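# Stack the black plate onto the white plate

## Task

Place the black plate so that it rests on top of the white plate with no part of it sticking out past the white plate's rim; it must stay there without the robot supporting it, and at the end the suction must be released and the tool moved away.

## Robot and tools

Robot: a single seven-joint arm ending in a vacuum suction cup; there is no second arm and no fingers. The tracked point is the cup point, the centre of the cup's rim when nothing touches it. The cup points along the cup point's own +z axis. About 7 cm back from the rim the tool widens to roughly 8 cm sideways (body plus wrist camera), so keep that part clear of plates and table.

Scene frame: origin on the table surface below the arm base, +z up, +y to the left when facing along +x. Results report end_effector_position (metres) and end_effector_quat_wxyz in this frame. The reported position can be a little off, more so at long reach. The base may sit slightly tilted on its mount.

Row format (used by both execute_actions and move): one list of 7 numbers, each between -1 and 1, in the order dx, dy, dz, rx, ry, rz, suction. The first six are an offset, not a place: they are measured from the cup point's measured pose at the start of the action, expressed in the cup point's own axes (not the scene frame). Scale: 1.0 equals 0.6 m for dx, dy, dz and 180 degrees for rotation; rx, ry, rz form a single rotation vector. Because the cup looks along its +z, a positive dz pushes toward whatever the cup faces (downward when the cup points at the table). The seventh number is suction: 1 means full vacuum (about 55 kPa below ambient), a fraction asks for that fraction, and 0.05 or less switches it off. Suction keeps its last value until changed.

execute_actions(actions): a list of actions run one after another. Each action is a table of at most 15 rows; each row lasts one control step of 1/30 s, and a short table repeats its final row to fill the 15 steps (0.5 s per action). Every row in an action is an offset from that action's start pose, not from the row before. For the first action of a call the start pose is the last one reported in this scene. An empty list just returns the current state and images.

move(target, speed, blocking): target is one 7-number row as above, an offset from the pose in the latest result that shows one. The cup point is driven along a straight path to that pose, taking 0.5 to 10 s (longer paths stop at 10 s before arriving), rotating the shorter way. speed is the top path speed in m/s, 0.002 to 0.5, default 0.25; rotation is capped at twice that in rad/s. The suction value is applied at the start. The path ignores obstacles and the real arm can lag, stray and exceed the speed, especially near full stretch. A faster contact hits harder, and aiming further beyond a surface presses harder. With blocking=false the call returns after 0.5 s while the arm keeps going; until a result shows the move ended, other moves and execute_actions are refused, so call wait or stop. The result adds a move: line giving the ending (done = at rest near target; otherwise e.g. off_target, moving, held, fault), the distance to target, and limits: paced means the sent pose was clipped; held means a safety check blocked some steps, after which the arm may surge faster than speed.

wait(seconds): 0 to 10 s; the arm keeps its last command and a running move continues, returning early when it ends. stop(): brakes a running move (needs stopping distance); suction is unaffected. zoom_image(camera, region): camera is cam_high, cam_low or cam_wrist; region is [x0, y0, x1, y1] in pixels of that camera's last image, top-left origin, at most 504x504. Image sizes: cam_high and cam_low 672x504, cam_wrist 616x616. finished_scene(scene): ends the current scene (give its number); irreversible, and the reply tells whether the goal was met and gives the next task.

Controller behaviour: each step the commanded pose is limited to within 70 mm and 16 degrees of the measured pose, then joints are moved by damped inverse kinematics, favouring position over orientation. After an action the arm goes at most to the last clipped pose, so large offsets need several actions. Joints are speed- and acceleration-limited and arrive together. "Hand target" in a result is the pose currently being driven to. A "pose unreachable" line means the clearance check altered or blocked the command (the mount counts as arm). The elbow cannot fully straighten.

Gripping: turn suction on and press the 29 mm cup rim flat onto a smooth, flat area of the plate, fully inside its outline; edges, holes or seams under the rim leak. suction_measured shows the vacuum reached (near 0 means no seal; a good seal settles within 0.15 of the command and may dip 0.04 as the pump cycles). part_present switches to 1 at 0.50 and back to 0 below 0.45. Vacuum shortens the cup, so a held plate rides up to about 10 mm nearer the tool, and it can lift a plate off its support. To release, set the plate down so it rests on the white plate, switch suction off, then back off at least 15 mm. If the cup seals to the table, turning suction off frees it.

Avoid: knocking anything off the table (task fails); drops, slips, slams and hard presses. Contact torque reaching a joint limit (46.9 N m for the first four joints, 29.5 N m for the last three) freezes the arm for 10 s and cancels the rest of the call. Holding loads heats motors: a MOTOR HOT line appears from 60 °C, and at 75 °C an OVER-TEMPERATURE FAULT lets the arm sag. Loose objects may occasionally get nudged by outside pushes. Camera calibration for cam_high, cam_low and cam_wrist is supplied (pinhole plus radial for the fixed cameras, fisheye for the wrist) and may be off by a few degrees and millimetres.

Each tool is called after "Emit:" as a command line: name --argument value for each argument, lists and objects as JSON in quotes; but a table of rows of numbers goes row by row, as --pt "numbers of a row", without its own name.

## Session

Emit:
execute_actions --actions '[]'

Scene clock: 0.00 s.
end_effector_position=(+0.4518, -0.0063, +0.2200) suction_measured=0.01 part_present=0 end_effector_quat_wxyz=(-0.003, +0.002, +1.000, +0.007)
Joint positions: [-0.056  0.432  0.001  1.655  0.     1.055  3.089]
Joint velocities: [-0.    -0.001 -0.    -0.    -0.    -0.001  0.   ]
Motor temperatures (°C, as the motors report them): [30 28 28 28 39 42 37]
Hand target: +0.452, -0.006, +0.220; -0.003, +0.002, +1.000, +0.007

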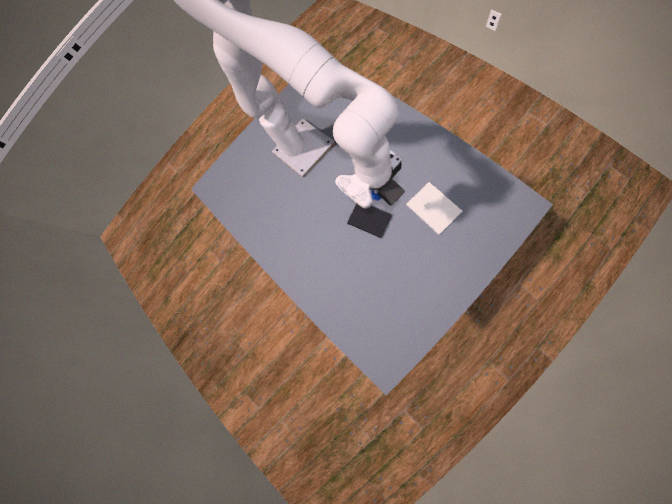

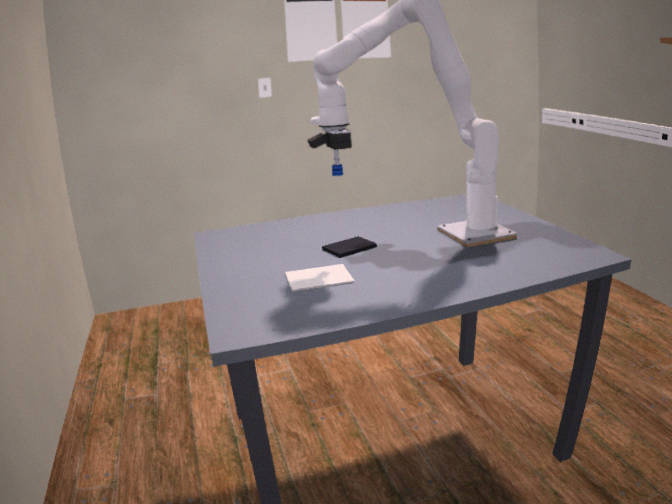

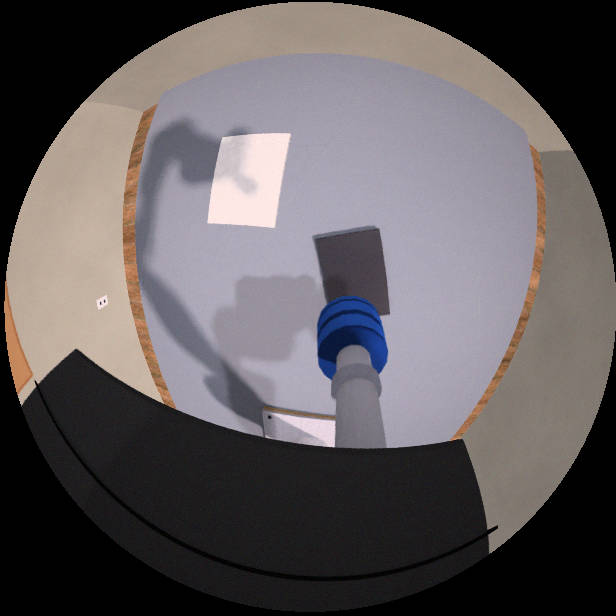

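Emit:
zoom_image --camera "cam_high" --region '[330, 160, 480, 260]'

Emit:
zoom_image --camera "cam_low" --region '[270, 220, 390, 300]'

Region (330, 160, 480, 260) of cam_high's 672x504 image, scaled by 3.360, with more detail than that image has.

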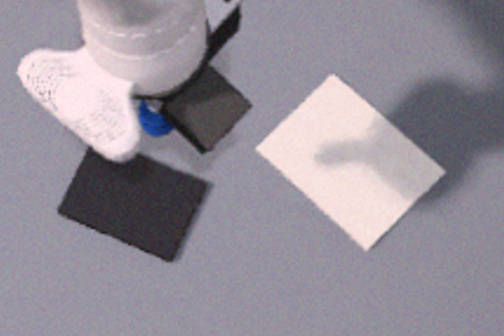

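Region (270, 220, 390, 300) of cam_low's 672x504 image, scaled by 4.200, with more detail than that image has.

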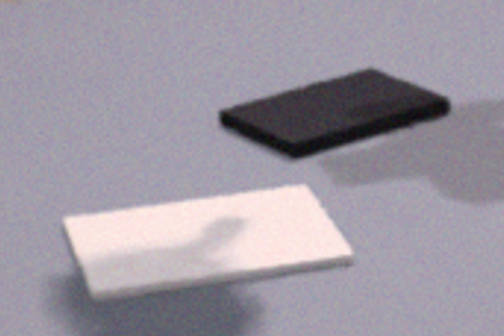

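Emit:
move --target '[0.027,-0.035,0.3,0,0,0,1]'

Scene clock: 15.20 s.
end_effector_position=(+0.4346, -0.0246, +0.0398) suction_measured=0.01 part_present=0 end_effector_quat_wxyz=(-0.003, +0.002, +1.000, +0.007)
Joint positions: [-0.007  0.713 -0.004  1.899  0.006  0.529  3.13 ]
Joint velocities: [ 0.001  0.004  0.    -0.001 -0.001 -0.001  0.   ]
Motor temperatures (°C, as the motors report them): [30 28 28 28 39 42 37]
Hand target: +0.435, -0.025, +0.040; -0.003, +0.002, +1.000, +0.007
Off the commanded pose: 0.000 m, 0 deg.
move: done
camera_calibration (this result's frames):
cam_wrist: T_world_to_cam=[[0.0812212, -0.988154, -0.130212, -0.0384172], [-0.921791, -0.124162, 0.367266, 0.396847], [-0.379083, 0.0901988, -0.920956, 0.304167], [0, 0, 0, 1]] pos_world=[0.484235, -0.0161241, 0.129373]

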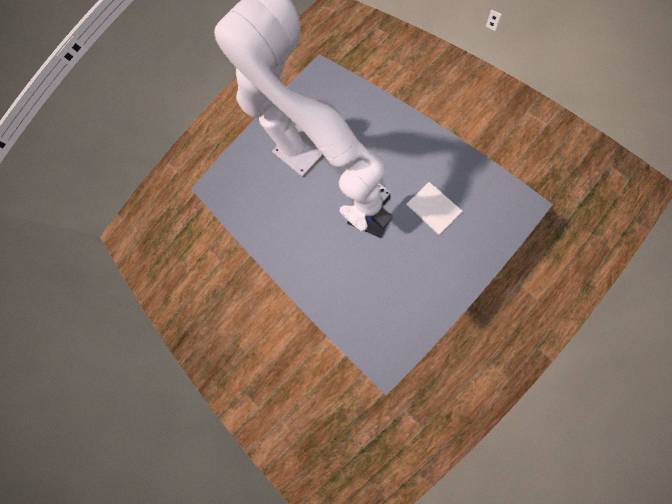

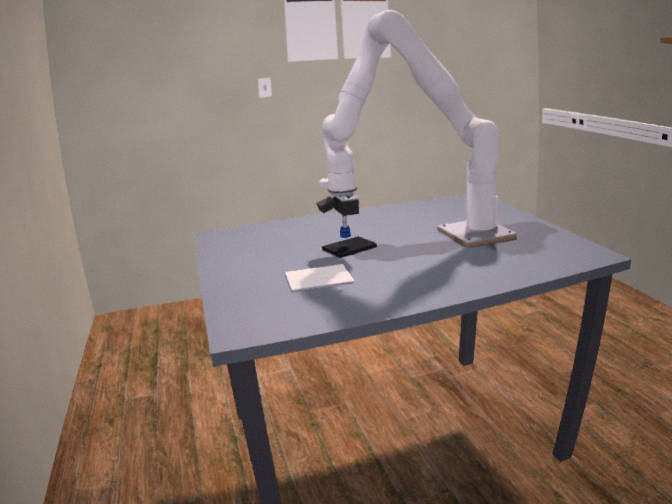

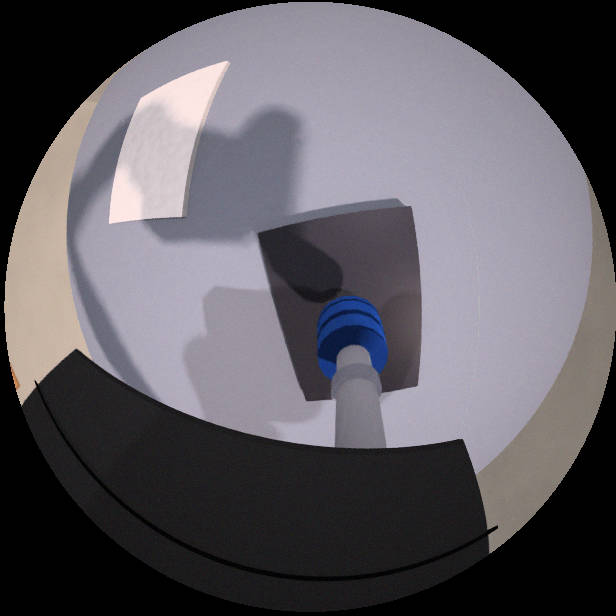

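Emit:
move --target '[0.002,-0.006,0.056,0,0,0,1]' --speed 0.05

Scene clock: 19.80 s.
end_effector_position=(+0.4331, -0.0276, +0.0061) suction_measured=0.44 part_present=0 end_effector_quat_wxyz=(-0.003, +0.002, +1.000, +0.007)
Joint positions: [ 0.002  0.787 -0.005  1.91   0.009  0.444  3.136]
Joint velocities: [ 0.001  0.005  0.001  0.    -0.002 -0.002 -0.   ]
Motor temperatures (°C, as the motors report them): [30 28 28 28 39 42 37]
Hand target: +0.433, -0.028, +0.006; -0.003, +0.002, +1.000, +0.007
Off the commanded pose: 0.000 m, 0 deg.
move: done
camera_calibration (this result's frames):
cam_wrist: T_world_to_cam=[[0.0812948, -0.988148, -0.130207, -0.0457545], [-0.921668, -0.124256, 0.367545, 0.407363], [-0.379368, 0.0901277, -0.920846, 0.272939], [0, 0, 0, 1]] pos_world=[0.482717, -0.0191943, 0.0956529]

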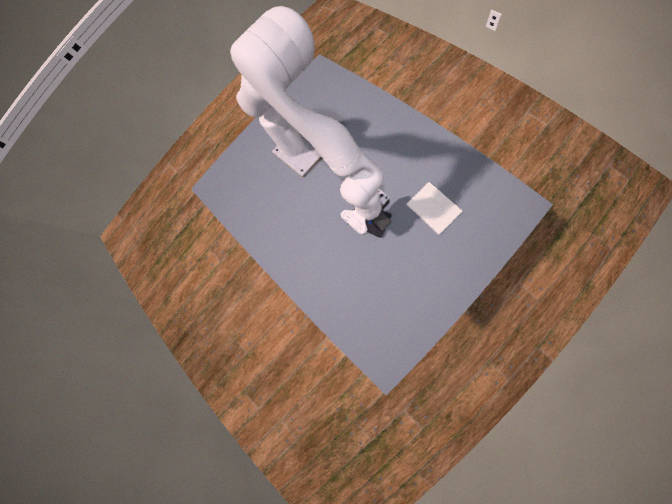

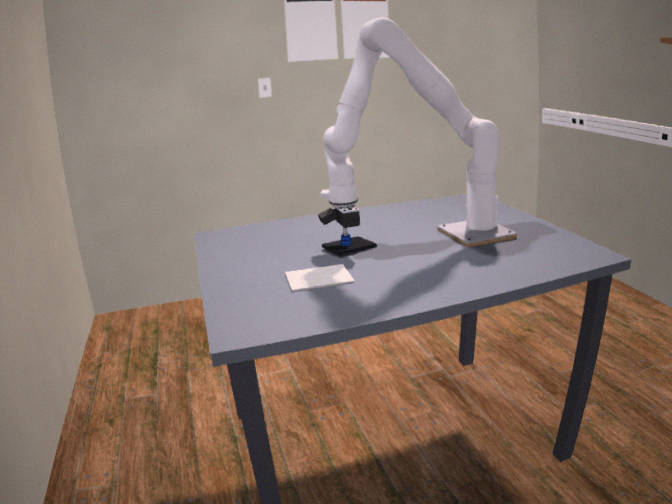

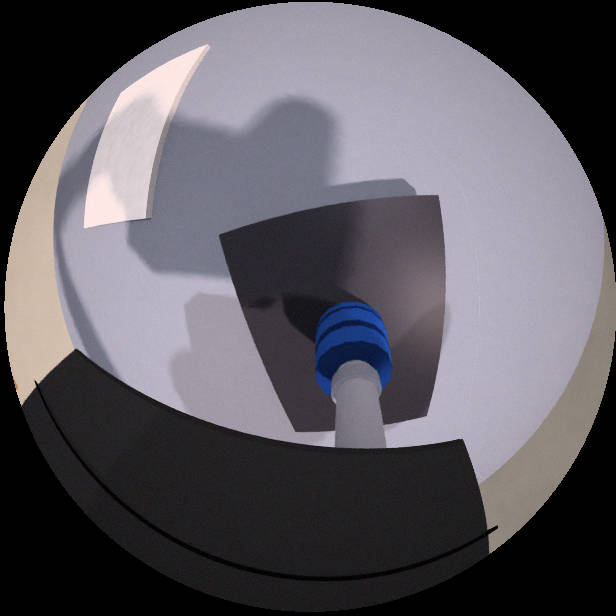

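Emit:
move --target '[0,0,-0.07,0,0,0,1]' --speed 0.1

Scene clock: 21.67 s.
end_effector_position=(+0.4332, -0.0282, +0.0479) suction_measured=0.99 part_present=1 end_effector_quat_wxyz=(-0.003, +0.002, +1.000, +0.007)
Joint positions: [ 0.002  0.694 -0.005  1.899  0.007  0.549  3.138]
Joint velocities: [ 0.    -0.004  0.    -0.001 -0.     0.001  0.   ]
Motor temperatures (°C, as the motors report them): [30 28 28 28 39 42 37]
Hand target: +0.433, -0.028, +0.048; -0.003, +0.002, +1.000, +0.007
Off the commanded pose: 0.000 m, 0 deg.
move: done
camera_calibration (this result's frames):
cam_wrist: T_world_to_cam=[[0.0811887, -0.988149, -0.130268, -0.0408725], [-0.92151, -0.124221, 0.367951, 0.391954], [-0.379772, 0.0901696, -0.920675, 0.311697], [0, 0, 0, 1]] pos_world=[0.482882, -0.0198051, 0.137428]

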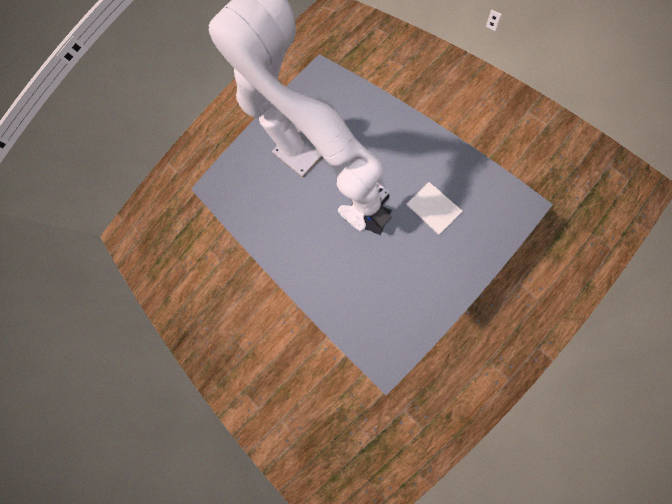

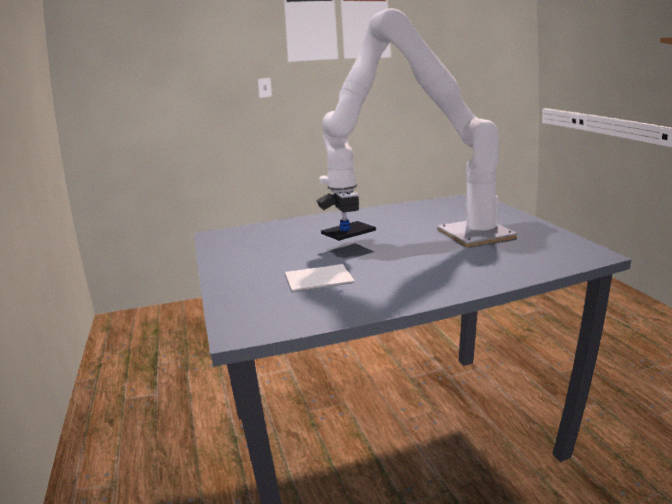

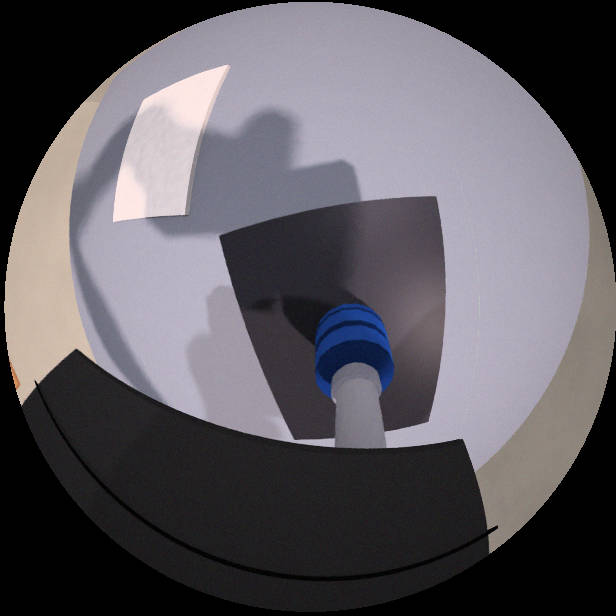

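Emit:
move --target '[-0.225,0.289,0.03,0,0,0.122,1]'

Scene clock: 24.40 s.
end_effector_position=(+0.5693, +0.1446, +0.0322) suction_measured=0.99 part_present=1 end_effector_quat_wxyz=(-0.004, +0.193, +0.981, +0.007)
Joint positions: [-0.358  0.967  0.113  1.308 -0.121  0.871  2.547]
Joint velocities: [-0.004  0.011 -0.    -0.011 -0.001  0.009 -0.003]
Motor temperatures (°C, as the motors report them): [30 28 28 28 39 42 37]
Hand target: +0.569, +0.145, +0.032; -0.004, +0.192, +0.981, +0.006
Off the commanded pose: 0.001 m, 0 deg.
move: done
camera_calibration (this result's frames):
cam_wrist: T_world_to_cam=[[-0.294874, -0.946902, -0.128161, 0.324843], [-0.899408, 0.229754, 0.371858, 0.480724], [-0.322668, 0.224921, -0.9194, 0.281379], [0, 0, 0, 1]] pos_world=[0.618947, 0.133859, 0.121571]

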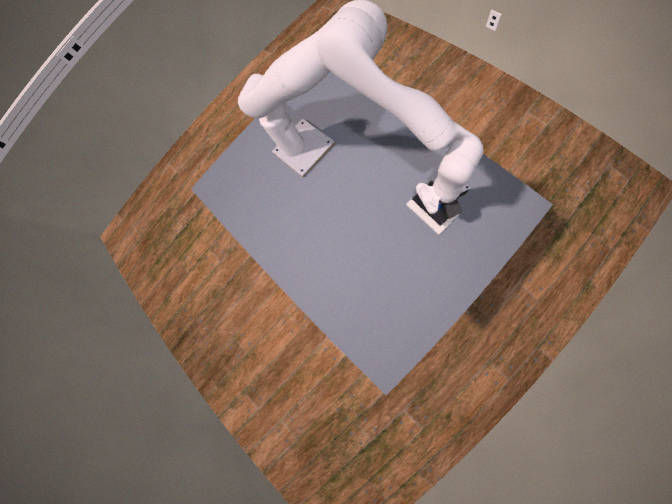

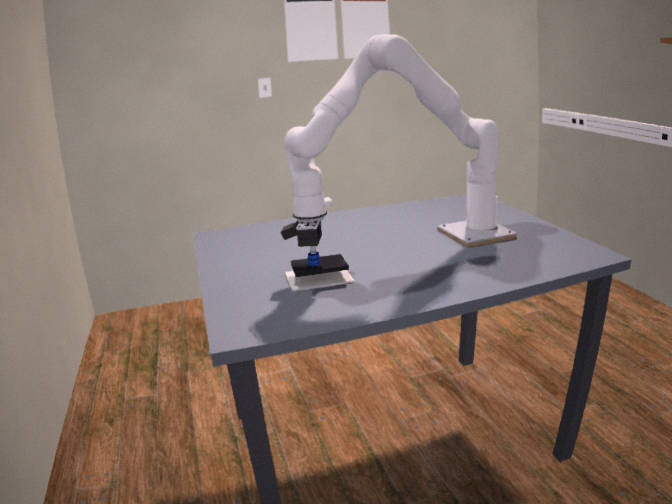

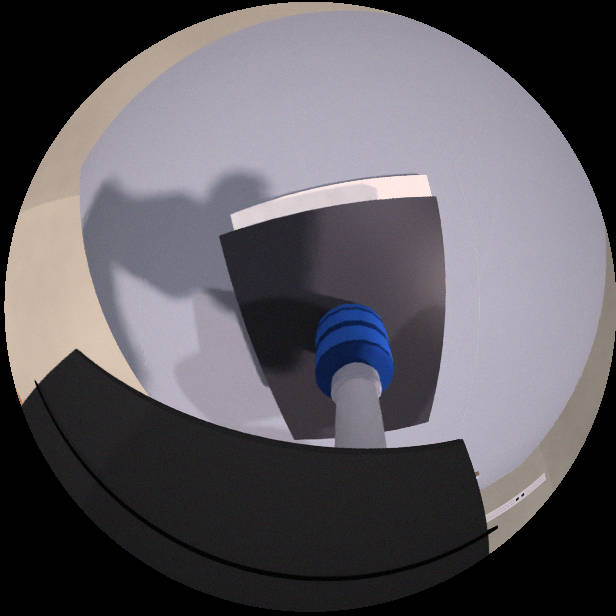

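Emit:
move --target '[-0.006,0,0.03,0,0,0,1]' --speed 0.04

Emit:
zoom_image --camera "cam_low" --region '[270, 230, 390, 310]'

Scene clock: 27.17 s.
end_effector_position=(+0.5726, +0.1435, +0.0144) suction_measured=0.99 part_present=1 end_effector_quat_wxyz=(-0.004, +0.193, +0.981, +0.007)
Joint positions: [-0.352  1.001  0.11   1.299 -0.123  0.847  2.551]
Joint velocities: [ 0.001  0.005  0.001 -0.     0.    -0.001  0.001]
Motor temperatures (°C, as the motors report them): [30 28 28 28 39 42 37]
Hand target: +0.573, +0.143, +0.014; -0.004, +0.193, +0.981, +0.007
Off the commanded pose: 0.000 m, 0 deg.
move: done
camera_calibration (this result's frames):
cam_wrist: T_world_to_cam=[[-0.294784, -0.946914, -0.128283, 0.322478], [-0.899498, 0.229668, 0.371693, 0.49061], [-0.322498, 0.22496, -0.91945, 0.266153], [0, 0, 0, 1]] pos_world=[0.622198, 0.132808, 0.103726]

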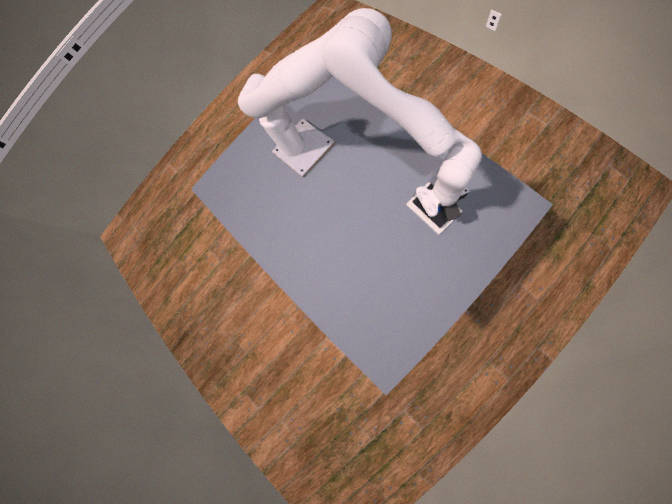

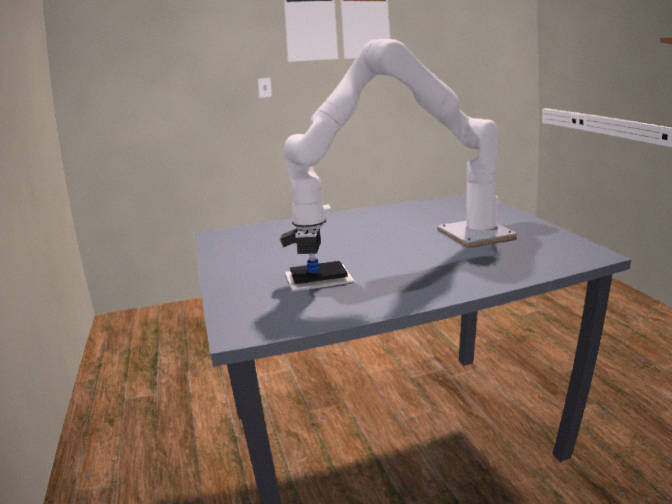

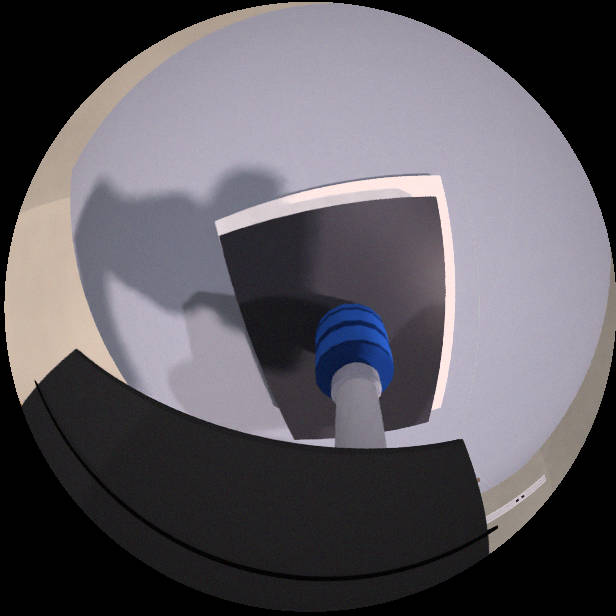

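Region (270, 230, 390, 310) of cam_low's 672x504 image, scaled by 4.200, with more detail than that image has.

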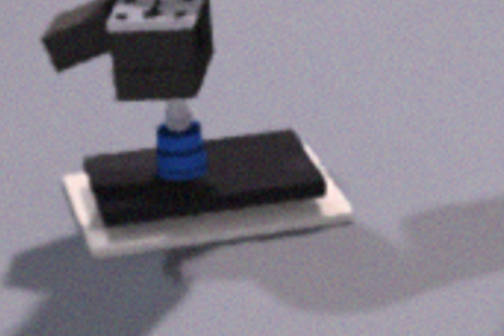

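Well centered, still slightly above; lowering the last few millimetres and releasing.

Emit:
execute_actions --actions '[[[0,-0.002,0.01,0,0,0,1]],[[0,0,0,0,0,0,0]]]'

Emit:
move --target '[0,0,-0.17,0,0,0,0]'

Scene clock: 30.70 s.
end_effector_position=(+0.5733, +0.1429, +0.0106) suction_measured=0.01 part_present=0 end_effector_quat_wxyz=(-0.002, +0.193, +0.981, +0.008)
Joint positions: [-0.35   1.007  0.109  1.302 -0.124  0.834  2.553]
Joint velocities: [ 0.    -0.002  0.     0.    -0.     0.001  0.   ]
Motor temperatures (°C, as the motors report them): [30 28 28 28 39 42 37]
Hand target: +0.572, +0.142, +0.008; -0.004, +0.193, +0.981, +0.007
Off the commanded pose: 0.003 m, 0 deg.
camera_calibration (this result's frames):
cam_wrist: T_world_to_cam=[[-0.294305, -0.946765, -0.130463, 0.321336], [-0.900847, 0.229227, 0.368685, 0.49374], [-0.319153, 0.226033, -0.920354, 0.260979], [0, 0, 0, 1]] pos_world=[0.622647, 0.132061, 0.10008]

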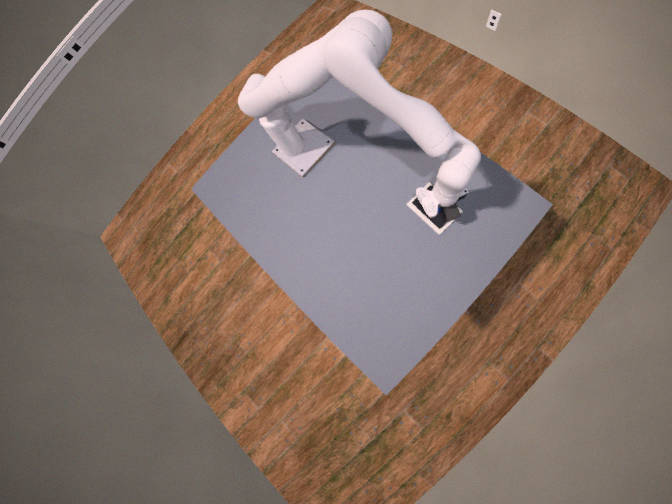

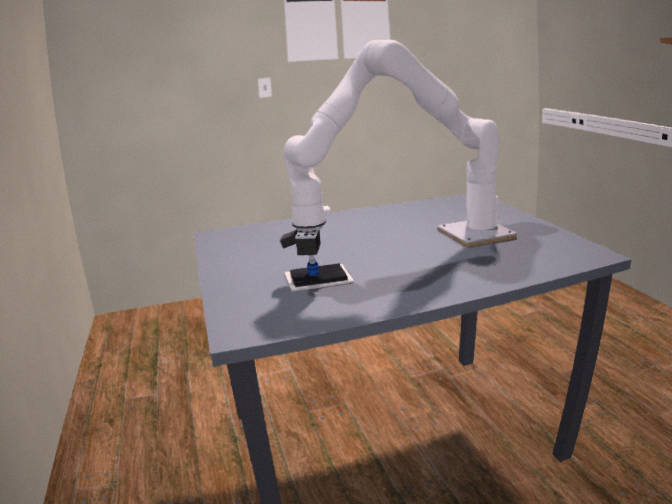

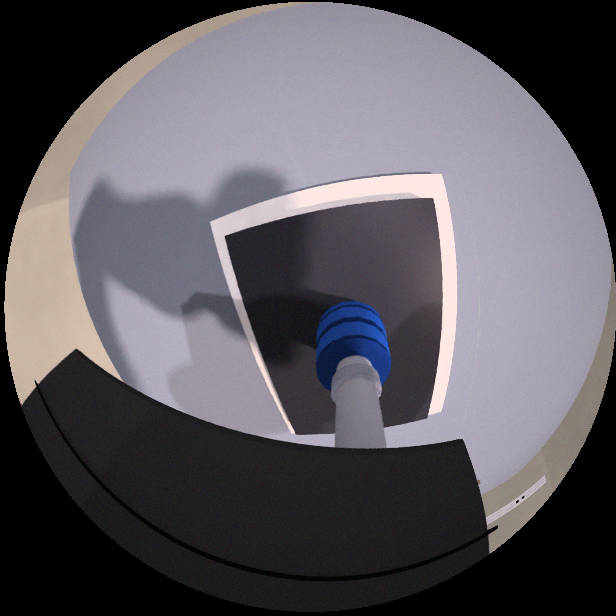

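Scene clock: 31.63 s.
end_effector_position=(+0.5734, +0.1411, +0.1125) suction_measured=0.01 part_present=0 end_effector_quat_wxyz=(-0.002, +0.193, +0.981, +0.008)
Joint positions: [-0.358  0.856  0.126  1.251 -0.111  1.036  2.543]
Joint velocities: [-0.    -0.003  0.    -0.001  0.001  0.001  0.   ]
Motor temperatures (°C, as the motors report them): [30 28 28 28 39 42 37]
Hand target: +0.573, +0.141, +0.113; -0.002, +0.193, +0.981, +0.008
Off the commanded pose: 0.000 m, 0 deg.
move: done
camera_calibration (this result's frames):
cam_wrist: T_world_to_cam=[[-0.294456, -0.94674, -0.1303, 0.333077], [-0.900742, 0.229385, 0.368845, 0.456523], [-0.319312, 0.225976, -0.920312, 0.355247], [0, 0, 0, 1]] pos_world=[0.622721, 0.13034, 0.201952]

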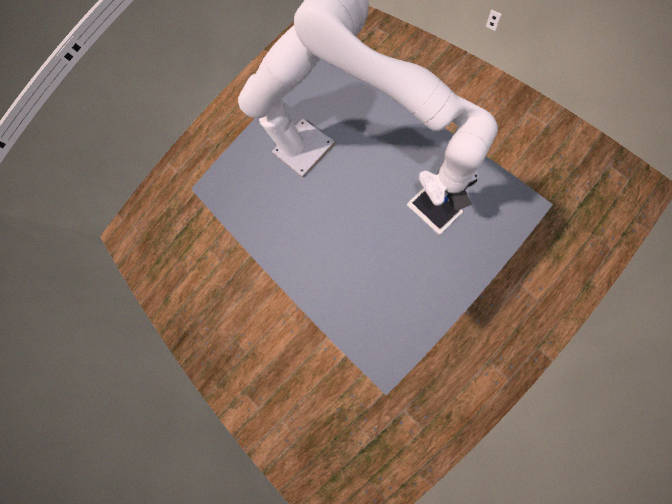

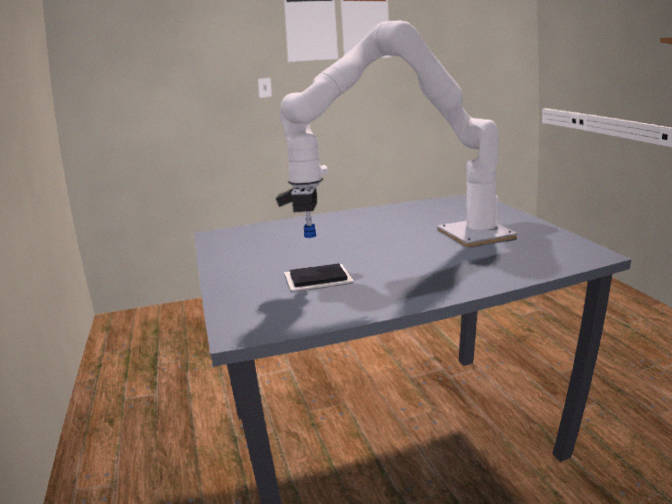

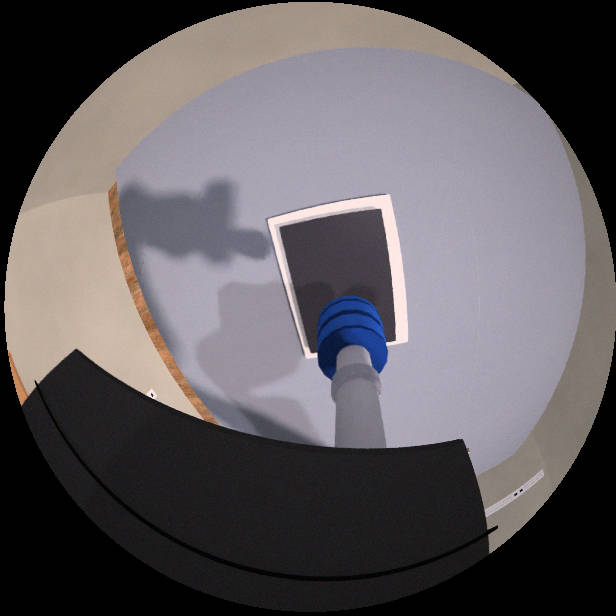

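Emit:
finished_scene --scene 1

The scene is finished: the task was done.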